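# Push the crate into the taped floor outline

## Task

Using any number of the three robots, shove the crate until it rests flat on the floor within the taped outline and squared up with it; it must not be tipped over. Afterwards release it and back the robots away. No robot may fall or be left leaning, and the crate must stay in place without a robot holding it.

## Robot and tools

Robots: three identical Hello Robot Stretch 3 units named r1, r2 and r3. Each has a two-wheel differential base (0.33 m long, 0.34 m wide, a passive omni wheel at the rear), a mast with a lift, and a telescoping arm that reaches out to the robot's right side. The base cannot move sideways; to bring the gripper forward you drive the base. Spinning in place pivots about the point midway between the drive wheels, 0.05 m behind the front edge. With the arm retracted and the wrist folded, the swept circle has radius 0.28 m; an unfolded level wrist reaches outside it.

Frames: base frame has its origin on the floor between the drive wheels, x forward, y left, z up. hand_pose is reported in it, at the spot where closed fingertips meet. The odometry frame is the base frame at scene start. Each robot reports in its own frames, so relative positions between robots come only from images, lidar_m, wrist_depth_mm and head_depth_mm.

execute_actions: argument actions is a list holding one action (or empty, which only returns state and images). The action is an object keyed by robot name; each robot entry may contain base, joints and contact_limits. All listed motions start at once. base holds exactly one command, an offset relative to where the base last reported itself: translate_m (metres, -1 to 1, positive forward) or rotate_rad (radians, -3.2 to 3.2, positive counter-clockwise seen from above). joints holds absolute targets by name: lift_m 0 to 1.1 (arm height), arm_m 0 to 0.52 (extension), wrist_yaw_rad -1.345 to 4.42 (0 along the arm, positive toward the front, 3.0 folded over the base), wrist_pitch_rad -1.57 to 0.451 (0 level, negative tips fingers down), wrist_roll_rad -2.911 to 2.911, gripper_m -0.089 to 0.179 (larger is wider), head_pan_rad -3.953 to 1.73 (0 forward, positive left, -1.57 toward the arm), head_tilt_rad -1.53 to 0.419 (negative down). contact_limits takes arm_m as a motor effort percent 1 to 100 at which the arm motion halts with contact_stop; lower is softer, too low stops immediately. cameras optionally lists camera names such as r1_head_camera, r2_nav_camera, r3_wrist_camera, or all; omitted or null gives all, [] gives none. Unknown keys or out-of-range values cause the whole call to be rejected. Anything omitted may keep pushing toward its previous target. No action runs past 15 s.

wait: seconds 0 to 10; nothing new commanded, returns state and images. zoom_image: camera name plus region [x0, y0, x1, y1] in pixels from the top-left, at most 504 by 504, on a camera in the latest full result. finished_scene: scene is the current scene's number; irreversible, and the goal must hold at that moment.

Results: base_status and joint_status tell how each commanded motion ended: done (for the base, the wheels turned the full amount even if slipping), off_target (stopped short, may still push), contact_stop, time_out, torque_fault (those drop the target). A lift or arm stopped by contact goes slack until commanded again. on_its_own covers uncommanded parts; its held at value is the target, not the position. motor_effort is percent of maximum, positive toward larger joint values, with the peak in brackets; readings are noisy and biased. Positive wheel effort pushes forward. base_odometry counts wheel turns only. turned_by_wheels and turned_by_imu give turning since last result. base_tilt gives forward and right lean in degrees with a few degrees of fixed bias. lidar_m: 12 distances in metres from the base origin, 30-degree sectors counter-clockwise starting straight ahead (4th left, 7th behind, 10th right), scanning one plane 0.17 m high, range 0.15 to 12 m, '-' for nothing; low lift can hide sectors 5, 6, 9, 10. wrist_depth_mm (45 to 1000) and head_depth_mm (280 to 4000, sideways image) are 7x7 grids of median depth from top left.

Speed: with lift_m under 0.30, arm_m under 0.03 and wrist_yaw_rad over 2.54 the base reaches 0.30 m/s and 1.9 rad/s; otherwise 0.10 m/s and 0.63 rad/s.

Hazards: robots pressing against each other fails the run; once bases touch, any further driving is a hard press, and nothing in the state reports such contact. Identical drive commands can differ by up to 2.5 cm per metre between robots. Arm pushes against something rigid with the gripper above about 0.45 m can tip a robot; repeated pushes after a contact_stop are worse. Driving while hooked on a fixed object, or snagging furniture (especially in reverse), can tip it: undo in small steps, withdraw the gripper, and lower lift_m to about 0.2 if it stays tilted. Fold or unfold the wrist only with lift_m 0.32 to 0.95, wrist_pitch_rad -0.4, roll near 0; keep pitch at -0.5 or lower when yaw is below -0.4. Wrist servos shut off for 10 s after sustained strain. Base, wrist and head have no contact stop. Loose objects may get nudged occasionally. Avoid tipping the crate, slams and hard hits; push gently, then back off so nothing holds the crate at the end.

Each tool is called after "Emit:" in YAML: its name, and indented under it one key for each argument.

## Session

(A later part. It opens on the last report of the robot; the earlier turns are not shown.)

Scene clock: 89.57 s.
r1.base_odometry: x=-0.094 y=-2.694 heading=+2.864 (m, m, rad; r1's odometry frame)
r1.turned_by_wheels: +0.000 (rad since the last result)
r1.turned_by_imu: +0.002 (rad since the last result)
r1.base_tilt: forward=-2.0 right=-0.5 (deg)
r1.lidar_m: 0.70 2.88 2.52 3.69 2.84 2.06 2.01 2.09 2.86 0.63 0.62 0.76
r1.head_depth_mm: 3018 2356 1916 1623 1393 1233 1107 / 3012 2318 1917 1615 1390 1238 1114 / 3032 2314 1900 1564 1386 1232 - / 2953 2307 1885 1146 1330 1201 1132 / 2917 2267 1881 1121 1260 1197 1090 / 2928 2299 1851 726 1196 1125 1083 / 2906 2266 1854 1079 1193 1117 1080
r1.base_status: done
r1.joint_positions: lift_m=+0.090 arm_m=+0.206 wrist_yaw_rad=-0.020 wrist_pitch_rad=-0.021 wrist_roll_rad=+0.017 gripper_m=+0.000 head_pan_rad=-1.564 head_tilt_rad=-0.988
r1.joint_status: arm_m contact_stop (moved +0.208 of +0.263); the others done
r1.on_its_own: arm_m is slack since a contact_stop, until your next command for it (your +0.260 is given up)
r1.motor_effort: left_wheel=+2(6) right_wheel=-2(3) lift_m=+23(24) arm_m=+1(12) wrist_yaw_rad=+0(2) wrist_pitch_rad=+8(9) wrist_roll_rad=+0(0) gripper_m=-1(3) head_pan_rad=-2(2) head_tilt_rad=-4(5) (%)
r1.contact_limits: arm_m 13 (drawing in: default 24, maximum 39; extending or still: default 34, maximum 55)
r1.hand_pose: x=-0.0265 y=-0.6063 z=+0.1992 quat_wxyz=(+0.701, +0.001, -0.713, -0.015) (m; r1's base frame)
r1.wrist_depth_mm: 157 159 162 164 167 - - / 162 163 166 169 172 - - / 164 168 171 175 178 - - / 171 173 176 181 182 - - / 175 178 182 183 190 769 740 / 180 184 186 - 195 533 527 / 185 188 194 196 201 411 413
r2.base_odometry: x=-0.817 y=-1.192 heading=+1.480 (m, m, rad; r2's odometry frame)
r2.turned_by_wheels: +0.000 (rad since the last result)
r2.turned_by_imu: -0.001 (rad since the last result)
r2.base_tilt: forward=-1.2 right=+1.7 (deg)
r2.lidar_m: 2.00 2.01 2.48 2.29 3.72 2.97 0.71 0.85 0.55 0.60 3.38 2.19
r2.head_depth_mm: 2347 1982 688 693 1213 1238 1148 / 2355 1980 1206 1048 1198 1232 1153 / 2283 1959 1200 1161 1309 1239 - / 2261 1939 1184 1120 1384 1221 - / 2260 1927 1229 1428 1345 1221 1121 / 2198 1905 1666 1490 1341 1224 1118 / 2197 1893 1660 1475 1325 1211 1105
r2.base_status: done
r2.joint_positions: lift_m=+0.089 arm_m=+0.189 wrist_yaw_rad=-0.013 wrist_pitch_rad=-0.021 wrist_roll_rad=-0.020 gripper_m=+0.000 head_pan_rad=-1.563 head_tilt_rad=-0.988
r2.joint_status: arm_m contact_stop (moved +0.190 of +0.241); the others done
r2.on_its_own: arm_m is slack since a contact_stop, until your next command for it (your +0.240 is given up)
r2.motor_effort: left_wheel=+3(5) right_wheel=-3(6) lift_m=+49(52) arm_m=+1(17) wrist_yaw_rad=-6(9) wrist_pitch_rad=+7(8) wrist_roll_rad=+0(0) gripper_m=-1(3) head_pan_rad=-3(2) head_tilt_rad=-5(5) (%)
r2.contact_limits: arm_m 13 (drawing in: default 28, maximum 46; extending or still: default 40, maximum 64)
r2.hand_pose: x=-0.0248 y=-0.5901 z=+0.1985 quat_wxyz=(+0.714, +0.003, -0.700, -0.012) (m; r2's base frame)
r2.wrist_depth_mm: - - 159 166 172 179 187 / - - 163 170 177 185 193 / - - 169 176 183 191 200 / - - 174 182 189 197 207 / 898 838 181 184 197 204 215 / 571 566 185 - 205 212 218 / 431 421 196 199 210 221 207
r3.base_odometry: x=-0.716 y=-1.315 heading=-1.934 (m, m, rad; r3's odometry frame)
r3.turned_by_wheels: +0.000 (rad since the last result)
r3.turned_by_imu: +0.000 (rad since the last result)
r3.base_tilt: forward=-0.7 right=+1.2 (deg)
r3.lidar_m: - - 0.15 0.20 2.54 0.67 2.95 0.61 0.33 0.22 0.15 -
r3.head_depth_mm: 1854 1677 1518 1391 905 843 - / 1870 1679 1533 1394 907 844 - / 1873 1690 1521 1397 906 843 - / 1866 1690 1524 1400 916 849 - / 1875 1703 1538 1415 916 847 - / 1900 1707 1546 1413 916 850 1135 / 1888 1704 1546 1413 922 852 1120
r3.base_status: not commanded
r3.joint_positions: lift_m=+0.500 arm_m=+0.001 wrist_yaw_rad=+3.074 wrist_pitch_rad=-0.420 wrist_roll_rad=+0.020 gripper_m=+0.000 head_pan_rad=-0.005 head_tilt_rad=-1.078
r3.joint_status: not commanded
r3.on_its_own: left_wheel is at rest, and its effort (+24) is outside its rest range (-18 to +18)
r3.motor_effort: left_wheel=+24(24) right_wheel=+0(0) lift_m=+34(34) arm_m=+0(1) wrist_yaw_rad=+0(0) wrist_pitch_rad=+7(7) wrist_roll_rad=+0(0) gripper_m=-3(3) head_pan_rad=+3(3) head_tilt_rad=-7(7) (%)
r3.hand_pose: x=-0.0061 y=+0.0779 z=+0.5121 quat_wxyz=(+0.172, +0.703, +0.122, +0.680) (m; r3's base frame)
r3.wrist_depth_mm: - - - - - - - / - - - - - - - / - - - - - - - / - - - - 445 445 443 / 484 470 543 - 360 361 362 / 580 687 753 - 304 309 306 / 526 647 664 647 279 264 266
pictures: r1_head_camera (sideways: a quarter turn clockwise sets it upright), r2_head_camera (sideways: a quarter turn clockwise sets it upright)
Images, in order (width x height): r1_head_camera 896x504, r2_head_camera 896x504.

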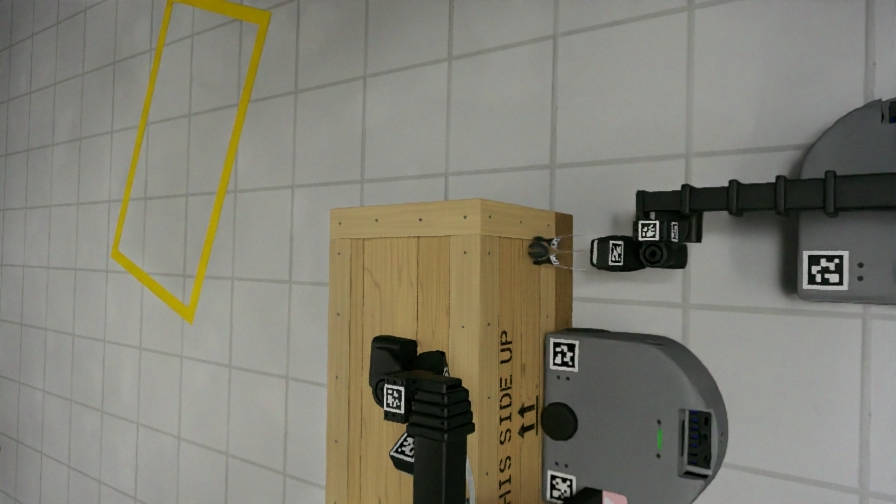

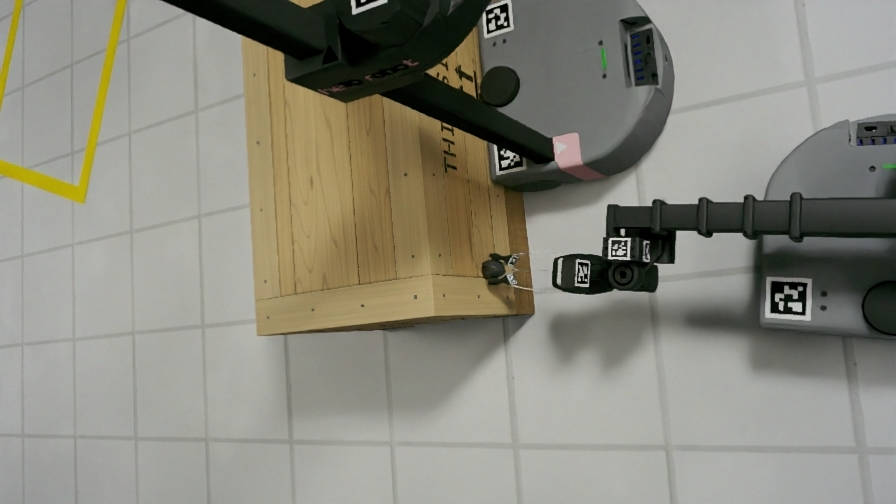

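Emit:
execute_actions:
  actions:
    - {"r1":{"joints":{"arm_m":0.235},"contact_limits":{"arm_m":100}},"r2":{"joints":{"arm_m":0.31},"contact_limits":{"arm_m":100}},"r3":{"base":{"translate_m":0.08}}}
  cameras: ["r1_head_camera","r2_head_camera"]

Scene clock: 94.80 s.
r1.base_odometry: x=-0.094 y=-2.694 heading=+2.864 (m, m, rad; r1's odometry frame)
r1.turned_by_wheels: +0.000 (rad since the last result)
r1.turned_by_imu: +0.001 (rad since the last result)
r1.base_tilt: forward=-2.0 right=-0.5 (deg)
r1.lidar_m: 0.70 2.87 2.53 3.72 2.84 2.06 2.01 2.08 2.86 0.65 0.63 0.76
r1.head_depth_mm: 3054 2342 1916 1617 1411 1233 1101 / 3056 2327 1886 1606 1396 1236 1118 / 2979 2317 1894 1580 1389 1228 - / 2952 2300 1905 1144 1364 1203 1137 / 2955 2305 1856 1133 1304 1204 1091 / 2926 2287 1845 770 1195 1136 1081 / 2892 2249 1868 826 1198 1151 1086
r1.base_status: not commanded
r1.joint_positions: lift_m=+0.090 arm_m=+0.233 wrist_yaw_rad=-0.032 wrist_pitch_rad=-0.024 wrist_roll_rad=+0.017 gripper_m=+0.000 head_pan_rad=-1.564 head_tilt_rad=-0.989
r1.joint_status: all done
r1.on_its_own: arm_m is at rest, and its effort (+30) is outside its rest range (-14 to +14); wrist_yaw_rad is at rest, and its effort (+13) is outside its rest range (-12 to +12)
r1.motor_effort: left_wheel=-2(4) right_wheel=+4(5) lift_m=+19(23) arm_m=+30(46) wrist_yaw_rad=+13(13) wrist_pitch_rad=+9(10) wrist_roll_rad=+0(0) gripper_m=-7(9) head_pan_rad=-2(2) head_tilt_rad=-6(5) (%)
r1.contact_limits: arm_m 55 (drawing in: default 24, maximum 39; extending or still: default 34, maximum 55)
r1.hand_pose: x=-0.0296 y=-0.6330 z=+0.1986 quat_wxyz=(+0.701, -0.003, -0.713, -0.020) (m; r1's base frame)
r1.wrist_depth_mm: 149 152 156 161 166 - - / 154 156 161 166 171 - - / 158 161 166 171 176 - - / 162 166 171 176 182 - - / 167 171 176 182 187 734 740 / 171 176 181 - 195 526 519 / 176 181 188 194 201 408 406
r2.base_odometry: x=-0.817 y=-1.192 heading=+1.480 (m, m, rad; r2's odometry frame)
r2.turned_by_wheels: +0.000 (rad since the last result)
r2.turned_by_imu: -0.013 (rad since the last result)
r2.base_tilt: forward=-1.2 right=+1.8 (deg)
r2.lidar_m: 2.00 2.01 2.47 2.29 3.70 3.01 0.71 0.85 0.56 0.60 3.44 2.20
r2.head_depth_mm: 2343 1963 682 718 1229 1250 1150 / 2292 1960 1167 1120 1205 1237 1153 / 2271 1933 1200 1191 1309 1239 - / 2259 1920 1186 1139 1382 1225 - / 2205 1927 1217 1299 1340 1223 1126 / 2196 1899 1655 1485 1334 1228 1114 / 2205 1883 1648 1474 1330 1209 1108
r2.base_status: not commanded
r2.joint_positions: lift_m=+0.090 arm_m=+0.195 wrist_yaw_rad=-0.008 wrist_pitch_rad=-0.022 wrist_roll_rad=-0.020 gripper_m=+0.000 head_pan_rad=-1.566 head_tilt_rad=-0.991
r2.joint_status: arm_m contact_stop (moved +0.005 of +0.121)
r2.on_its_own: arm_m is slack since a contact_stop, until your next command for it (your +0.310 is given up)
r2.motor_effort: left_wheel=+3(14) right_wheel=-3(17) lift_m=+43(49) arm_m=+0(71) wrist_yaw_rad=-10(16) wrist_pitch_rad=+8(15) wrist_roll_rad=+0(0) gripper_m=-3(6) head_pan_rad=-2(3) head_tilt_rad=-4(5) (%)
r2.contact_limits: arm_m 64 (drawing in: default 28, maximum 46; extending or still: default 40, maximum 64)
r2.hand_pose: x=-0.0235 y=-0.5953 z=+0.1986 quat_wxyz=(+0.714, +0.005, -0.700, -0.011) (m; r2's base frame)
r2.wrist_depth_mm: - - 159 166 174 183 193 / - - 163 170 180 191 200 / - - 168 178 186 197 208 / - - 173 182 193 202 216 / 892 839 179 185 200 211 224 / 580 559 184 - 209 218 208 / 436 426 194 201 211 227 200
r3.base_odometry: x=-0.744 y=-1.390 heading=-1.934 (m, m, rad; r3's odometry frame)
r3.turned_by_wheels: +0.001 (rad since the last result)
r3.turned_by_imu: +0.042 (rad since the last result)
r3.base_tilt: forward=-0.7 right=+1.3 (deg)
r3.lidar_m: - - 0.15 0.20 0.39 0.69 4.23 0.62 0.33 0.20 0.15 -
r3.head_depth_mm: 1854 1675 1515 1395 906 841 - / 1853 1657 1518 1394 907 844 - / 1865 1683 1530 1396 910 845 - / 1870 1689 1531 1406 912 846 - / 1886 1677 1535 1406 915 848 - / 1873 1689 1534 1415 916 859 1145 / 1891 1696 1538 1411 916 862 1127
r3.base_status: translate_m off_target (by the wheels' count: +0.0797 of +0.0800)
r3.joint_positions: lift_m=+0.500 arm_m=+0.001 wrist_yaw_rad=+3.074 wrist_pitch_rad=-0.418 wrist_roll_rad=+0.020 gripper_m=+0.000 head_pan_rad=-0.004 head_tilt_rad=-1.082
r3.joint_status: not commanded
r3.on_its_own: left_wheel is at rest, and its effort (+43) is outside its rest range (-18 to +18); right_wheel is at rest, and its effort (+38) is outside its rest range (-18 to +18)
r3.motor_effort: left_wheel=+43(78) right_wheel=+38(93) lift_m=+30(34) arm_m=+0(0) wrist_yaw_rad=+0(1) wrist_pitch_rad=+6(7) wrist_roll_rad=-1(0) gripper_m=-3(3) head_pan_rad=+2(3) head_tilt_rad=-5(8) (%)
r3.hand_pose: x=-0.0060 y=+0.0781 z=+0.5127 quat_wxyz=(+0.172, +0.703, +0.122, +0.680) (m; r3's base frame)
r3.wrist_depth_mm: - - - - - - - / - - - - - - - / - - - - - - - / - - - - 441 449 441 / 500 481 544 - 362 360 362 / 562 703 765 - 305 311 308 / 549 643 654 640 284 268 266
pictures: r1_head_camera (sideways: a quarter turn clockwise sets it upright), r2_head_camera (sideways: a quarter turn clockwise sets it upright)
Images, in order (width x height): r1_head_camera 896x504, r2_head_camera 896x504.

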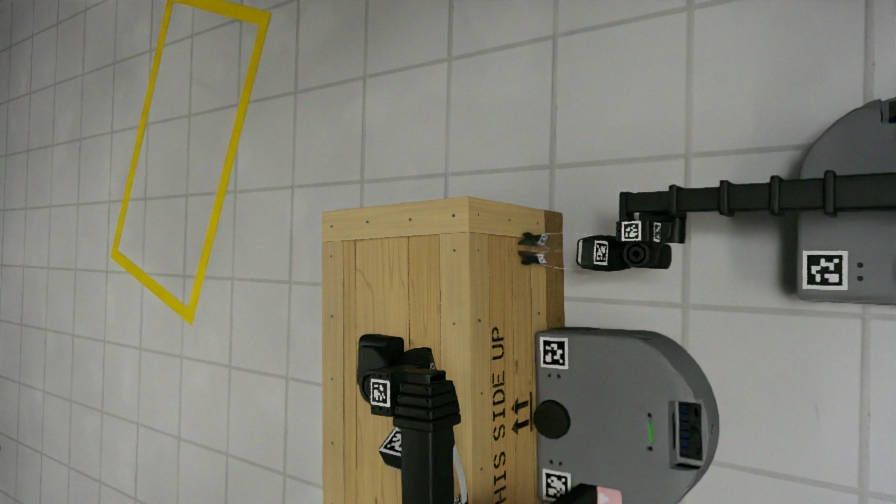

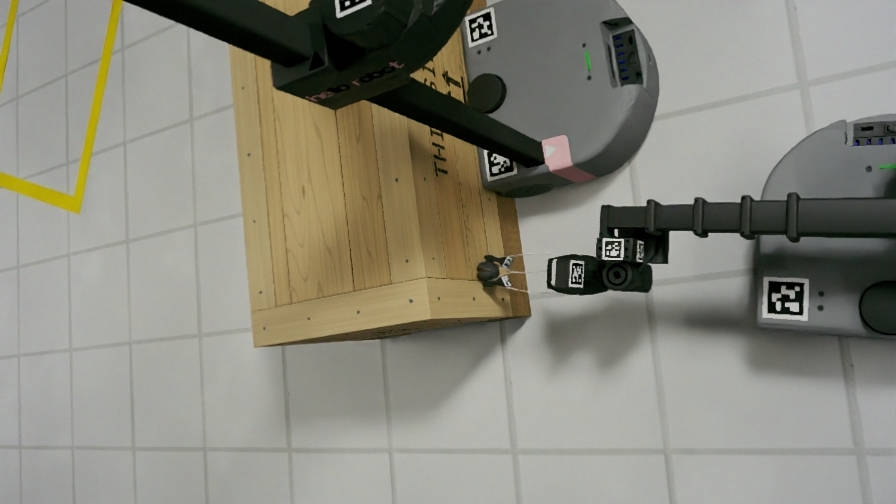

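Emit:
execute_actions:
  actions:
    - {"r1":{"joints":{"arm_m":0.235},"contact_limits":{"arm_m":100}},"r2":{"joints":{"arm_m":0.31},"contact_limits":{"arm_m":100}},"r3":{"base":{"translate_m":0.10}}}
  cameras: ["r1_head_camera","r2_head_camera"]

Scene clock: 100.80 s.
r1.base_odometry: x=-0.094 y=-2.694 heading=+2.864 (m, m, rad; r1's odometry frame)
r1.turned_by_wheels: +0.000 (rad since the last result)
r1.turned_by_imu: +0.002 (rad since the last result)
r1.base_tilt: forward=-1.9 right=-0.3 (deg)
r1.lidar_m: 0.70 2.88 2.53 3.70 2.84 2.06 2.00 2.08 2.86 0.65 0.63 0.76
r1.head_depth_mm: 3028 2345 1915 1622 1404 1235 1103 / 3025 2317 1897 1602 1395 1236 1116 / 2998 2331 1912 1573 1392 1218 - / 2934 2290 1872 1141 1360 1202 1146 / 2926 2293 1882 1135 1302 1196 1092 / 2916 2255 1868 825 1202 1144 1087 / 2896 2262 1850 831 1201 1155 1085
r1.base_status: not commanded
r1.joint_positions: lift_m=+0.090 arm_m=+0.233 wrist_yaw_rad=-0.032 wrist_pitch_rad=-0.023 wrist_roll_rad=+0.017 gripper_m=+0.000 head_pan_rad=-1.564 head_tilt_rad=-0.989
r1.joint_status: all done
r1.on_its_own: arm_m is at rest, and its effort (+20) is outside its rest range (-14 to +14); wrist_yaw_rad is at rest, and its effort (+13) is outside its rest range (-12 to +12)
r1.motor_effort: left_wheel=-2(3) right_wheel=+4(4) lift_m=+20(19) arm_m=+20(31) wrist_yaw_rad=+13(14) wrist_pitch_rad=+9(9) wrist_roll_rad=+0(0) gripper_m=-5(6) head_pan_rad=-2(2) head_tilt_rad=-5(5) (%)
r1.contact_limits: arm_m 55 (drawing in: default 24, maximum 39; extending or still: default 34, maximum 55)
r1.hand_pose: x=-0.0296 y=-0.6338 z=+0.1989 quat_wxyz=(+0.701, -0.003, -0.713, -0.020) (m; r1's base frame)
r1.wrist_depth_mm: 150 154 157 163 167 - - / 154 158 163 167 172 - - / 158 162 168 173 178 - - / 163 167 173 179 184 - - / 169 172 177 183 190 750 733 / 172 178 182 - 198 518 524 / 178 182 189 195 203 410 409
r2.base_odometry: x=-0.817 y=-1.192 heading=+1.480 (m, m, rad; r2's odometry frame)
r2.turned_by_wheels: +0.000 (rad since the last result)
r2.turned_by_imu: -0.008 (rad since the last result)
r2.base_tilt: forward=-1.2 right=+1.9 (deg)
r2.lidar_m: 2.00 2.01 2.46 2.29 3.72 2.99 0.71 0.85 0.56 0.60 3.47 2.21
r2.head_depth_mm: 2348 649 676 709 1229 1256 1155 / 2318 1964 1143 1123 1206 1238 1152 / 2283 1945 1195 1190 1276 1245 - / 2263 1938 1191 1141 1386 1235 - / 2242 1900 1200 1293 1343 1222 1130 / 2216 1902 1667 1485 1330 1222 1118 / 2174 1883 1644 1463 1325 1208 1110
r2.base_status: not commanded
r2.joint_positions: lift_m=+0.090 arm_m=+0.196 wrist_yaw_rad=-0.002 wrist_pitch_rad=-0.022 wrist_roll_rad=-0.020 gripper_m=+0.000 head_pan_rad=-1.567 head_tilt_rad=-0.991
r2.joint_status: arm_m contact_stop (moved +0.001 of +0.115)
r2.on_its_own: arm_m is slack since a contact_stop, until your next command for it (your +0.310 is given up); wrist_yaw_rad is at rest, and its effort (-15) is outside its rest range (-12 to +12)
r2.motor_effort: left_wheel=+4(18) right_wheel=-4(16) lift_m=+43(43) arm_m=+0(71) wrist_yaw_rad=-15(20) wrist_pitch_rad=+8(18) wrist_roll_rad=+0(0) gripper_m=-4(5) head_pan_rad=-1(2) head_tilt_rad=-3(4) (%)
r2.contact_limits: arm_m 64 (drawing in: default 28, maximum 46; extending or still: default 40, maximum 64)
r2.hand_pose: x=-0.0220 y=-0.5963 z=+0.1986 quat_wxyz=(+0.714, +0.007, -0.700, -0.009) (m; r2's base frame)
r2.wrist_depth_mm: - - 159 167 176 186 195 / - - 164 173 181 191 202 / - - 169 178 188 199 210 / - - 174 183 194 205 219 / 873 831 179 186 202 212 226 / 578 570 185 - 210 220 206 / 438 420 194 201 214 229 193
r3.base_odometry: x=-0.780 y=-1.483 heading=-1.933 (m, m, rad; r3's odometry frame)
r3.turned_by_wheels: +0.000 (rad since the last result)
r3.turned_by_imu: +0.003 (rad since the last result)
r3.base_tilt: forward=-0.7 right=+1.3 (deg)
r3.lidar_m: - - 0.15 0.20 2.57 0.69 4.23 0.62 0.33 0.20 0.15 -
r3.head_depth_mm: 1840 1673 1526 1389 904 842 - / 1872 1672 1522 1396 907 841 - / 1867 1684 1527 1399 911 843 - / 1858 1689 1526 1406 918 850 - / 1850 1682 1529 1409 914 848 - / 1889 1698 1538 1408 912 859 1140 / 1908 1691 1544 1418 920 860 1120
r3.base_status: translate_m off_target (by the wheels' count: +0.0996 of +0.1000)
r3.joint_positions: lift_m=+0.500 arm_m=+0.001 wrist_yaw_rad=+3.074 wrist_pitch_rad=-0.418 wrist_roll_rad=+0.020 gripper_m=+0.000 head_pan_rad=-0.002 head_tilt_rad=-1.082
r3.joint_status: not commanded
r3.on_its_own: left_wheel is at rest, and its effort (+49) is outside its rest range (-18 to +18); right_wheel is at rest, and its effort (+53) is outside its rest range (-18 to +18)
r3.motor_effort: left_wheel=+49(81) right_wheel=+53(100) lift_m=+30(33) arm_m=+0(0) wrist_yaw_rad=+0(1) wrist_pitch_rad=+6(7) wrist_roll_rad=-1(0) gripper_m=-3(3) head_pan_rad=+1(1) head_tilt_rad=-5(5) (%)
r3.hand_pose: x=-0.0060 y=+0.0781 z=+0.5127 quat_wxyz=(+0.172, +0.703, +0.122, +0.680) (m; r3's base frame)
r3.wrist_depth_mm: - - - - - - - / - - - - - - - / - - - - - - - / - - - - 451 450 447 / 501 476 540 - 364 361 367 / 571 693 771 - 307 309 312 / 543 666 658 644 282 267 269
pictures: r1_head_camera (sideways: a quarter turn clockwise sets it upright), r2_head_camera (sideways: a quarter turn clockwise sets it upright)
Images, in order (width x height): r1_head_camera 896x504, r2_head_camera 896x504.

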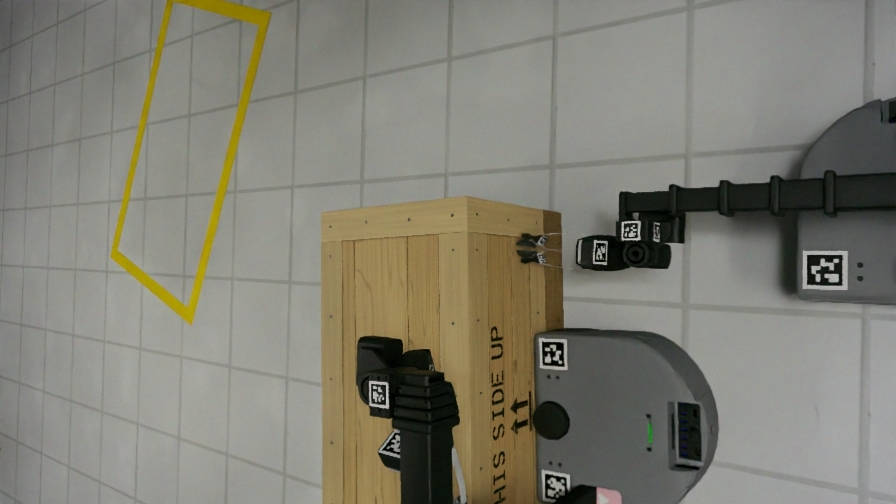

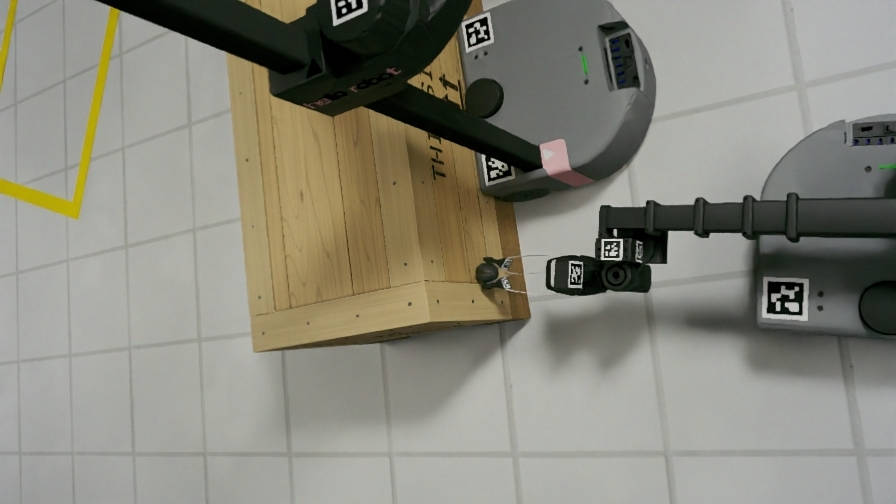

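Emit:
execute_actions:
  actions:
    - {"r1":{"joints":{"arm_m":0.19}},"r2":{"base":{"rotate_rad":0.2},"joints":{"arm_m":0.12,"wrist_yaw_rad":-0.02}}}
  cameras: []

Emit:
execute_actions:
  actions:
    - {"r2":{"base":{"translate_m":-0.09}}}
  cameras: []

Emit:
execute_actions:
  actions:
    - {"r2":{"joints":{"arm_m":0.24},"contact_limits":{"arm_m":13}}}
  cameras: ["r2_head_camera"]

Scene clock: 106.50 s.
r1.base_odometry: x=-0.094 y=-2.694 heading=+2.864 (m, m, rad; r1's odometry frame)
r1.turned_by_wheels: +0.000 (rad since the last result)
r1.turned_by_imu: +0.002 (rad since the last result)
r1.base_tilt: forward=-1.9 right=-0.3 (deg)
r1.lidar_m: 0.67 2.87 2.52 3.71 2.83 2.06 2.01 2.09 2.86 0.65 0.63 0.79
r1.head_depth_mm: 3040 2309 1925 1621 1399 1235 1103 / 3003 2348 1906 1612 1387 1231 1119 / 2965 2324 1887 1565 1388 1220 - / 2973 2303 1889 1154 1358 1201 1137 / 2969 2289 1876 1132 1298 1198 1093 / 2914 2283 1869 825 1204 1143 1087 / 2876 2262 1849 832 1199 1146 1086
r1.base_status: not commanded
r1.joint_positions: lift_m=+0.090 arm_m=+0.190 wrist_yaw_rad=-0.021 wrist_pitch_rad=-0.021 wrist_roll_rad=+0.017 gripper_m=+0.000 head_pan_rad=-1.564 head_tilt_rad=-0.989
r1.joint_status: all done
r1.motor_effort: left_wheel=+1(2) right_wheel=-1(4) lift_m=+20(19) arm_m=-3(19) wrist_yaw_rad=+1(13) wrist_pitch_rad=+8(9) wrist_roll_rad=+0(0) gripper_m=-2(5) head_pan_rad=-1(2) head_tilt_rad=-5(4) (%)
r1.hand_pose: x=-0.0269 y=-0.5908 z=+0.1992 quat_wxyz=(+0.701, +0.000, -0.713, -0.015) (m; r1's base frame)
r1.wrist_depth_mm: 189 192 197 203 208 - - / 193 198 203 207 213 - - / 198 204 208 215 221 - - / 205 209 215 220 228 - - / 209 214 220 226 236 750 749 / 217 222 227 - 246 533 534 / 220 227 235 244 252 407 411
r2.base_odometry: x=-0.817 y=-1.192 heading=+1.680 (m, m, rad; r2's odometry frame)
r2.turned_by_wheels: +0.200 (rad since the last result)
r2.turned_by_imu: +0.202 (rad since the last result)
r2.base_tilt: forward=-1.2 right=+1.9 (deg)
r2.lidar_m: 2.00 2.09 2.41 2.29 3.77 2.81 0.71 0.84 0.56 0.60 2.77 2.07
r2.head_depth_mm: 2329 2009 1217 990 1193 1214 1150 / 2318 1962 1206 1128 1207 1232 1161 / 2289 1939 1194 1116 1349 1247 - / 2264 1914 1594 1324 1349 1221 - / 2223 1904 1679 1483 1349 1224 1130 / 2191 1874 1661 1484 1340 1216 1119 / 2168 1883 1664 1462 1330 1209 1107
r2.base_status: done
r2.joint_positions: lift_m=+0.090 arm_m=+0.120 wrist_yaw_rad=-0.019 wrist_pitch_rad=-0.022 wrist_roll_rad=-0.020 gripper_m=+0.000 head_pan_rad=-1.567 head_tilt_rad=-0.991
r2.joint_status: all done
r2.motor_effort: left_wheel=-3(9) right_wheel=+1(5) lift_m=+43(43) arm_m=-4(6) wrist_yaw_rad=-1(15) wrist_pitch_rad=+8(8) wrist_roll_rad=+0(0) gripper_m=-2(4) head_pan_rad=-1(2) head_tilt_rad=-4(3) (%)
r2.hand_pose: x=-0.0262 y=-0.5209 z=+0.1986 quat_wxyz=(+0.714, +0.001, -0.700, -0.015) (m; r2's base frame)
r2.wrist_depth_mm: - - - - 221 221 219 / - - - - 228 228 228 / - - - - 234 236 235 / - - - - 243 244 243 / 868 831 800 879 251 253 251 / 571 559 551 - 258 259 259 / 432 425 412 405 272 270 270
r3.base_odometry: x=-0.780 y=-1.483 heading=-1.933 (m, m, rad; r3's odometry frame)
r3.turned_by_wheels: +0.000 (rad since the last result)
r3.turned_by_imu: +0.000 (rad since the last result)
r3.base_tilt: forward=-0.7 right=+1.3 (deg)
r3.lidar_m: - - 0.15 0.20 2.58 0.69 4.24 0.62 0.34 0.20 0.15 -
r3.head_depth_mm: 1847 1661 1512 1386 905 842 - / 1851 1675 1517 1403 907 845 - / 1866 1681 1527 1401 912 844 - / 1881 1679 1524 1399 912 846 - / 1879 1691 1533 1409 916 848 - / 1886 1696 1536 1411 916 860 1141 / 1882 1700 1543 1412 918 860 1139
r3.base_status: not commanded
r3.joint_positions: lift_m=+0.500 arm_m=+0.001 wrist_yaw_rad=+3.074 wrist_pitch_rad=-0.418 wrist_roll_rad=+0.020 gripper_m=+0.000 head_pan_rad=-0.002 head_tilt_rad=-1.082
r3.joint_status: not commanded
r3.on_its_own: left_wheel is at rest, and its effort (+49) is outside its rest range (-18 to +18); right_wheel is at rest, and its effort (+53) is outside its rest range (-18 to +18)
r3.motor_effort: left_wheel=+49(48) right_wheel=+53(54) lift_m=+31(30) arm_m=+0(0) wrist_yaw_rad=+0(1) wrist_pitch_rad=+6(6) wrist_roll_rad=+0(0) gripper_m=-3(2) head_pan_rad=+1(1) head_tilt_rad=-5(6) (%)
r3.hand_pose: x=-0.0060 y=+0.0781 z=+0.5127 quat_wxyz=(+0.172, +0.703, +0.122, +0.680) (m; r3's base frame)
r3.wrist_depth_mm: - - - - - - - / - - - - - - - / - - - - - - - / - 581 - - 446 443 437 / 630 637 850 - 360 365 365 / 571 675 759 - 304 309 311 / 530 657 666 657 281 268 267
pictures: none
No camera images: the call's "cameras" was empty. Leave "cameras" out to get every camera's image.

Scene clock: 108.43 s.
r1.base_odometry: x=-0.094 y=-2.694 heading=+2.864 (m, m, rad; r1's odometry frame)
r1.turned_by_wheels: +0.000 (rad since the last result)
r1.turned_by_imu: +0.001 (rad since the last result)
r1.base_tilt: forward=-1.9 right=-0.4 (deg)
r1.lidar_m: 0.58 2.87 2.53 3.72 2.84 2.06 2.01 2.09 2.87 0.65 0.63 0.71
r1.head_depth_mm: 2998 2335 1903 1625 1414 1231 1109 / 2985 2341 1905 1618 1391 1231 1117 / 3012 2330 1896 1568 1392 1235 - / 2935 2307 1877 1158 1360 1206 1138 / 2925 2288 1872 1132 1302 1204 1092 / 2919 2267 1857 825 1207 1141 1095 / 2872 2252 1863 830 1197 1159 1085
r1.base_status: not commanded
r1.joint_positions: lift_m=+0.090 arm_m=+0.190 wrist_yaw_rad=-0.021 wrist_pitch_rad=-0.021 wrist_roll_rad=+0.017 gripper_m=+0.000 head_pan_rad=-1.564 head_tilt_rad=-0.989
r1.joint_status: not commanded
r1.motor_effort: left_wheel=+1(1) right_wheel=-1(1) lift_m=+20(20) arm_m=-3(3) wrist_yaw_rad=+1(2) wrist_pitch_rad=+8(8) wrist_roll_rad=+0(0) gripper_m=-2(2) head_pan_rad=-2(2) head_tilt_rad=-5(5) (%)
r1.hand_pose: x=-0.0269 y=-0.5908 z=+0.1992 quat_wxyz=(+0.701, +0.000, -0.713, -0.015) (m; r1's base frame)
r1.wrist_depth_mm: 187 192 196 202 209 - - / 193 197 203 208 214 - - / 199 203 210 214 220 - - / 203 208 214 220 228 - - / 209 215 221 225 234 767 747 / 216 221 228 - 244 536 528 / 221 226 237 242 251 412 412
r2.base_odometry: x=-0.807 y=-1.282 heading=+1.680 (m, m, rad; r2's odometry frame)
r2.turned_by_wheels: +0.000 (rad since the last result)
r2.turned_by_imu: +0.000 (rad since the last result)
r2.base_tilt: forward=-1.2 right=+1.7 (deg)
r2.lidar_m: 2.09 2.19 2.33 2.31 3.65 0.73 0.62 0.75 0.52 0.60 2.88 2.15
r2.head_depth_mm: 2344 1988 675 642 1207 1208 1151 / 2314 1970 1207 1035 1185 1202 1157 / 2283 1958 1201 1117 1315 1224 - / 2250 1926 1188 1114 1357 1222 - / 2225 1904 1653 1470 1346 1232 1131 / 2217 1889 1662 1480 1328 1212 1121 / 2194 1866 1642 1464 1330 1209 1110
r2.base_status: done
r2.joint_positions: lift_m=+0.090 arm_m=+0.120 wrist_yaw_rad=-0.019 wrist_pitch_rad=-0.022 wrist_roll_rad=-0.020 gripper_m=+0.000 head_pan_rad=-1.567 head_tilt_rad=-0.991
r2.joint_status: not commanded
r2.motor_effort: left_wheel=-3(9) right_wheel=+2(3) lift_m=+43(43) arm_m=-4(4) wrist_yaw_rad=-1(1) wrist_pitch_rad=+8(9) wrist_roll_rad=+0(0) gripper_m=-2(2) head_pan_rad=-2(2) head_tilt_rad=-3(4) (%)
r2.hand_pose: x=-0.0262 y=-0.5209 z=+0.1986 quat_wxyz=(+0.714, +0.001, -0.700, -0.015) (m; r2's base frame)
r2.wrist_depth_mm: - - - 222 223 222 222 / - - - 230 230 230 231 / - - - 237 238 235 237 / - - - 246 247 245 245 / 866 852 784 252 256 253 251 / 585 562 552 - 261 262 223 / 430 424 415 272 271 269 223
r3.base_odometry: x=-0.780 y=-1.483 heading=-1.933 (m, m, rad; r3's odometry frame)
r3.turned_by_wheels: +0.000 (rad since the last result)
r3.turned_by_imu: +0.000 (rad since the last result)
r3.base_tilt: forward=-0.8 right=+1.2 (deg)
r3.lidar_m: - - 0.15 0.20 2.57 0.63 4.25 0.62 0.35 0.20 0.15 -
r3.head_depth_mm: 1860 1674 1526 1390 908 841 - / 1862 1679 1512 1393 908 843 - / 1870 1684 1529 1392 907 845 - / 1877 1684 1534 1401 909 844 - / 1865 1696 1534 1403 917 847 - / 1893 1691 1528 1409 918 860 1133 / 1882 1708 1534 1413 920 860 1130
r3.base_status: not commanded
r3.joint_positions: lift_m=+0.500 arm_m=+0.001 wrist_yaw_rad=+3.074 wrist_pitch_rad=-0.418 wrist_roll_rad=+0.020 gripper_m=+0.000 head_pan_rad=-0.002 head_tilt_rad=-1.082
r3.joint_status: not commanded
r3.on_its_own: left_wheel is at rest, and its effort (+49) is outside its rest range (-18 to +18); right_wheel is at rest, and its effort (+54) is outside its rest range (-18 to +18)
r3.motor_effort: left_wheel=+49(49) right_wheel=+54(53) lift_m=+31(31) arm_m=+0(0) wrist_yaw_rad=+0(0) wrist_pitch_rad=+6(6) wrist_roll_rad=+0(0) gripper_m=-3(3) head_pan_rad=+1(1) head_tilt_rad=-6(6) (%)
r3.hand_pose: x=-0.0060 y=+0.0781 z=+0.5127 quat_wxyz=(+0.172, +0.703, +0.122, +0.680) (m; r3's base frame)
r3.wrist_depth_mm: - - - - - - - / - - - - - - - / - - - - - - - / - - - - 447 450 447 / 456 492 545 - 367 361 366 / 550 630 739 - 305 310 310 / 506 628 652 652 279 268 268
pictures: none
No camera images: the call's "cameras" was empty. Leave "cameras" out to get every camera's image.

Scene clock: 110.10 s.
r1.base_odometry: x=-0.094 y=-2.694 heading=+2.864 (m, m, rad; r1's odometry frame)
r1.turned_by_wheels: +0.000 (rad since the last result)
r1.turned_by_imu: +0.000 (rad since the last result)
r1.base_tilt: forward=-2.0 right=-0.3 (deg)
r1.lidar_m: 0.58 2.89 2.53 3.71 2.83 2.06 2.01 2.09 2.87 0.65 0.63 0.74
r1.head_depth_mm: 3034 2326 1907 1615 1406 1233 1101 / 3028 2327 1918 1614 1391 1225 1122 / 2935 2319 1902 1571 1387 1228 - / 2948 2300 1892 1146 1355 1201 1138 / 2920 2279 1857 1137 1305 1194 1085 / 2874 2239 1876 829 1196 1140 1092 / 2870 2253 1861 831 1202 1147 1082
r1.base_status: not commanded
r1.joint_positions: lift_m=+0.090 arm_m=+0.190 wrist_yaw_rad=-0.021 wrist_pitch_rad=-0.021 wrist_roll_rad=+0.017 gripper_m=+0.000 head_pan_rad=-1.564 head_tilt_rad=-0.989
r1.joint_status: not commanded
r1.motor_effort: left_wheel=+1(1) right_wheel=-1(1) lift_m=+20(19) arm_m=-2(2) wrist_yaw_rad=+2(1) wrist_pitch_rad=+8(8) wrist_roll_rad=+0(0) gripper_m=-3(3) head_pan_rad=-2(2) head_tilt_rad=-4(4) (%)
r1.hand_pose: x=-0.0269 y=-0.5908 z=+0.1992 quat_wxyz=(+0.701, +0.000, -0.713, -0.015) (m; r1's base frame)
r1.wrist_depth_mm: 187 191 197 203 208 - - / 193 197 203 208 214 - - / 199 203 208 216 221 - - / 204 207 213 223 228 - - / 211 215 221 225 236 751 749 / 215 224 228 - 245 534 544 / 221 229 236 243 254 406 407
r2.base_odometry: x=-0.807 y=-1.282 heading=+1.680 (m, m, rad; r2's odometry frame)
r2.turned_by_wheels: +0.000 (rad since the last result)
r2.turned_by_imu: +0.000 (rad since the last result)
r2.base_tilt: forward=-1.2 right=+1.8 (deg)
r2.lidar_m: 2.09 2.19 2.33 2.30 3.63 0.73 0.62 0.75 0.52 0.60 2.88 2.15
r2.head_depth_mm: 2349 1996 674 642 1207 1215 1145 / 2321 1966 1210 1038 1178 1207 1157 / 2288 1947 1192 1124 1303 1228 - / 2253 1950 1188 1109 1359 1233 - / 2229 1911 1649 1470 1345 1224 1125 / 2195 1885 1675 1485 1337 1216 1115 / 2192 1868 1660 1483 1331 1207 1111
r2.base_status: not commanded
r2.joint_positions: lift_m=+0.090 arm_m=+0.181 wrist_yaw_rad=-0.019 wrist_pitch_rad=-0.022 wrist_roll_rad=-0.020 gripper_m=+0.000 head_pan_rad=-1.567 head_tilt_rad=-0.991
r2.joint_status: arm_m contact_stop (moved +0.061 of +0.120)
r2.on_its_own: arm_m is slack since a contact_stop, until your next command for it (your +0.240 is given up)
r2.motor_effort: left_wheel=-4(5) right_wheel=+2(3) lift_m=+43(43) arm_m=+0(17) wrist_yaw_rad=+0(1) wrist_pitch_rad=+9(8) wrist_roll_rad=+0(0) gripper_m=-2(2) head_pan_rad=-2(1) head_tilt_rad=-3(4) (%)
r2.contact_limits: arm_m 13 (drawing in: default 28, maximum 46; extending or still: default 40, maximum 64)
r2.hand_pose: x=-0.0263 y=-0.5815 z=+0.1985 quat_wxyz=(+0.714, +0.002, -0.700, -0.015) (m; r2's base frame)
r2.wrist_depth_mm: - - 167 166 166 166 166 / - - 173 170 172 171 171 / - - 179 176 177 176 176 / - - - 182 182 183 182 / 877 848 685 188 189 190 189 / 570 560 519 - 195 196 196 / 432 423 396 202 202 203 201
r3.base_odometry: x=-0.780 y=-1.483 heading=-1.933 (m, m, rad; r3's odometry frame)
r3.turned_by_wheels: +0.000 (rad since the last result)
r3.turned_by_imu: +0.000 (rad since the last result)
r3.base_tilt: forward=-0.7 right=+1.3 (deg)
r3.lidar_m: - - 0.15 0.20 2.57 0.63 4.23 0.62 0.34 0.20 0.15 -
r3.head_depth_mm: 1840 1671 1519 1392 906 838 - / 1852 1674 1526 1396 909 842 - / 1869 1684 1524 1402 910 847 - / 1871 1682 1534 1404 911 847 - / 1877 1692 1530 1402 915 849 - / 1882 1678 1542 1408 913 856 1136 / 1874 1684 1540 1415 919 863 1114
r3.base_status: not commanded
r3.joint_positions: lift_m=+0.500 arm_m=+0.001 wrist_yaw_rad=+3.074 wrist_pitch_rad=-0.418 wrist_roll_rad=+0.020 gripper_m=+0.000 head_pan_rad=-0.002 head_tilt_rad=-1.082
r3.joint_status: not commanded
r3.on_its_own: left_wheel is at rest, and its effort (+49) is outside its rest range (-18 to +18); right_wheel is at rest, and its effort (+53) is outside its rest range (-18 to +18)
r3.motor_effort: left_wheel=+49(49) right_wheel=+53(54) lift_m=+30(30) arm_m=+0(0) wrist_yaw_rad=+0(0) wrist_pitch_rad=+6(6) wrist_roll_rad=+0(0) gripper_m=-3(2) head_pan_rad=+1(2) head_tilt_rad=-6(6) (%)
r3.hand_pose: x=-0.0060 y=+0.0781 z=+0.5127 quat_wxyz=(+0.172, +0.703, +0.122, +0.680) (m; r3's base frame)
r3.wrist_depth_mm: - - - - - - - / - - - - - - - / - - - - - - - / - - - - 448 450 448 / 462 462 551 - 362 366 364 / 550 599 750 - 308 310 310 / 521 638 662 653 283 268 268
pictures: r2_head_camera (sideways: a quarter turn clockwise sets it upright)
Images, in order (width x height): r2_head_camera 896x504.

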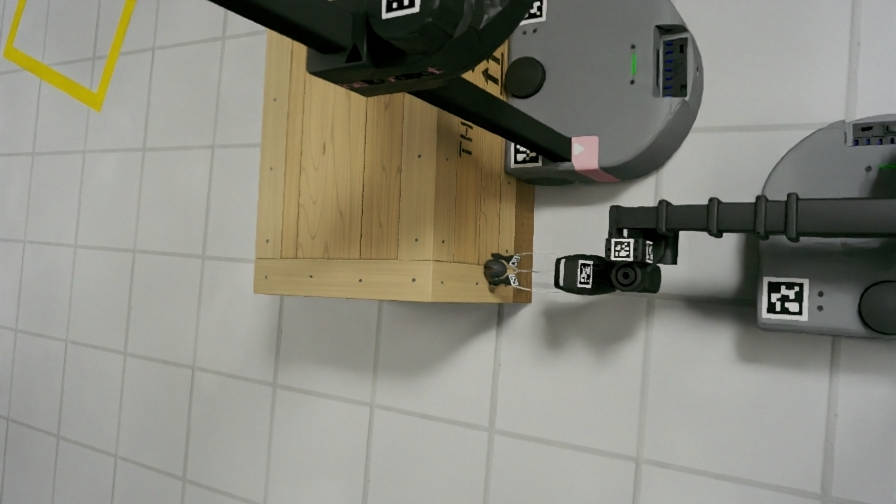

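Emit:
execute_actions:
  actions:
    - {"r2":{"joints":{"arm_m":0.28},"contact_limits":{"arm_m":100}},"r3":{"base":{"translate_m":0.08}}}
  cameras: ["r1_head_camera","r2_head_camera"]

Scene clock: 114.50 s.
r1.base_odometry: x=-0.094 y=-2.694 heading=+2.864 (m, m, rad; r1's odometry frame)
r1.turned_by_wheels: +0.000 (rad since the last result)
r1.turned_by_imu: +0.001 (rad since the last result)
r1.base_tilt: forward=-2.0 right=-0.3 (deg)
r1.lidar_m: 0.58 2.88 2.53 3.70 2.83 2.07 2.01 2.09 2.86 0.65 0.63 0.74
r1.head_depth_mm: 3091 2348 1925 1609 1408 1231 1102 / 2987 2331 1897 1607 1406 1234 1116 / 2994 2316 1888 1581 1380 1224 - / 2957 2313 1891 1150 1363 1199 1138 / 2948 2288 1870 1137 1301 1207 1094 / 2910 2286 1852 840 1196 1142 1085 / 2880 2242 1857 835 1197 1133 1078
r1.base_status: not commanded
r1.joint_positions: lift_m=+0.090 arm_m=+0.190 wrist_yaw_rad=-0.021 wrist_pitch_rad=-0.021 wrist_roll_rad=+0.017 gripper_m=+0.000 head_pan_rad=-1.564 head_tilt_rad=-0.989
r1.joint_status: not commanded
r1.motor_effort: left_wheel=+2(2) right_wheel=-1(1) lift_m=+19(19) arm_m=-2(2) wrist_yaw_rad=+2(2) wrist_pitch_rad=+8(8) wrist_roll_rad=+0(0) gripper_m=-3(2) head_pan_rad=-2(2) head_tilt_rad=-4(5) (%)
r1.hand_pose: x=-0.0269 y=-0.5908 z=+0.1992 quat_wxyz=(+0.701, +0.000, -0.713, -0.015) (m; r1's base frame)
r1.wrist_depth_mm: 188 192 196 204 209 - - / 193 196 204 209 214 - - / 197 203 209 215 221 - - / 203 209 215 220 227 - - / 209 215 220 227 237 743 753 / 216 223 226 - 246 529 524 / 220 228 236 245 252 415 408
r2.base_odometry: x=-0.807 y=-1.282 heading=+1.680 (m, m, rad; r2's odometry frame)
r2.turned_by_wheels: +0.000 (rad since the last result)
r2.turned_by_imu: -0.018 (rad since the last result)
r2.base_tilt: forward=-1.1 right=+1.7 (deg)
r2.lidar_m: 2.09 2.18 2.35 2.32 3.68 2.71 0.62 0.75 0.51 0.60 2.93 2.17
r2.head_depth_mm: 2361 1997 669 636 1208 1221 1153 / 2324 1971 1205 926 1176 1203 1163 / 2281 1944 1194 1119 1232 1228 - / 2261 1923 1186 1113 1359 1232 - / 2240 1909 1641 1442 1344 1226 1129 / 2194 1889 1656 1488 1334 1221 1118 / 2163 1877 1649 1466 1316 1203 1106
r2.base_status: not commanded
r2.joint_positions: lift_m=+0.090 arm_m=+0.182 wrist_yaw_rad=+0.022 wrist_pitch_rad=-0.022 wrist_roll_rad=-0.020 gripper_m=+0.000 head_pan_rad=-1.567 head_tilt_rad=-0.991
r2.joint_status: arm_m contact_stop (moved +0.001 of +0.099)
r2.on_its_own: wrist_yaw_rad is held at +0.021, not at your -0.020, by its stall guard, which is not easing now; arm_m is slack since a contact_stop, until your next command for it (your +0.280 is given up)
r2.motor_effort: left_wheel=+2(20) right_wheel=-1(18) lift_m=+43(43) arm_m=+0(71) wrist_yaw_rad=-1(22) wrist_pitch_rad=+8(16) wrist_roll_rad=+0(0) gripper_m=-2(7) head_pan_rad=-2(1) head_tilt_rad=-3(4) (%)
r2.contact_limits: arm_m 64 (drawing in: default 28, maximum 46; extending or still: default 40, maximum 64)
r2.hand_pose: x=-0.0158 y=-0.5821 z=+0.1986 quat_wxyz=(+0.714, +0.016, -0.700, +0.000) (m; r2's base frame)
r2.wrist_depth_mm: - - 168 166 166 165 163 / - - 174 172 171 169 168 / - - 180 178 175 175 173 / - - - 182 182 182 180 / 868 845 679 188 186 186 186 / 575 563 515 - 195 193 192 / 431 422 396 203 202 199 198
r3.base_odometry: x=-0.808 y=-1.558 heading=-1.933 (m, m, rad; r3's odometry frame)
r3.turned_by_wheels: +0.000 (rad since the last result)
r3.turned_by_imu: +0.000 (rad since the last result)
r3.base_tilt: forward=-0.7 right=+1.3 (deg)
r3.lidar_m: - - 0.15 0.20 2.57 0.63 4.25 0.62 0.35 0.20 0.15 -
r3.head_depth_mm: 1843 1667 1511 1398 904 843 - / 1849 1677 1517 1401 910 841 - / 1861 1677 1519 1398 913 844 - / 1885 1684 1536 1404 911 848 - / 1873 1684 1520 1405 918 851 - / 1885 1701 1540 1405 914 861 1135 / 1879 1703 1541 1420 917 856 1119
r3.base_status: translate_m off_target (by the wheels' count: +0.0797 of +0.0800)
r3.joint_positions: lift_m=+0.500 arm_m=+0.001 wrist_yaw_rad=+3.074 wrist_pitch_rad=-0.418 wrist_roll_rad=+0.020 gripper_m=+0.000 head_pan_rad=-0.001 head_tilt_rad=-1.082
r3.joint_status: not commanded
r3.on_its_own: left_wheel is at rest, and its effort (+36) is outside its rest range (-18 to +18); right_wheel is at rest, and its effort (+43) is outside its rest range (-18 to +18)
r3.motor_effort: left_wheel=+36(89) right_wheel=+43(100) lift_m=+31(33) arm_m=+0(0) wrist_yaw_rad=-1(1) wrist_pitch_rad=+6(7) wrist_roll_rad=+0(0) gripper_m=-3(3) head_pan_rad=+0(1) head_tilt_rad=-6(6) (%)
r3.hand_pose: x=-0.0061 y=+0.0782 z=+0.5127 quat_wxyz=(+0.171, +0.703, +0.122, +0.680) (m; r3's base frame)
r3.wrist_depth_mm: - - - - - - - / - - - - - - - / - - - - - - - / - - - - 443 448 449 / 928 465 540 - 362 364 369 / 535 582 726 - 306 309 307 / 505 633 655 650 279 267 267
pictures: r1_head_camera (sideways: a quarter turn clockwise sets it upright), r2_head_camera (sideways: a quarter turn clockwise sets it upright)
Images, in order (width x height): r1_head_camera 896x504, r2_head_camera 896x504.

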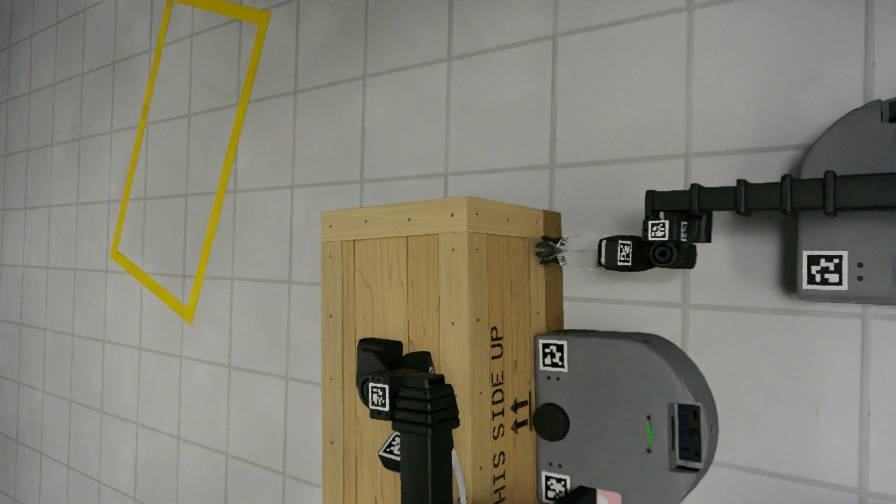

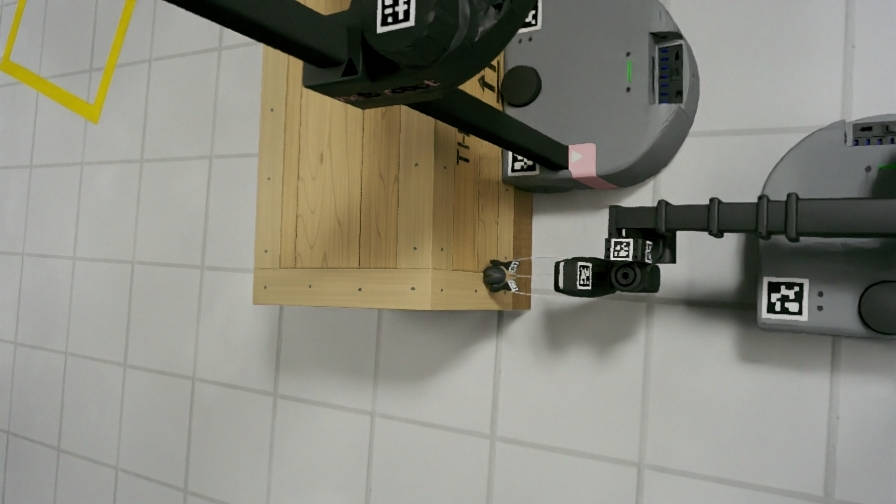

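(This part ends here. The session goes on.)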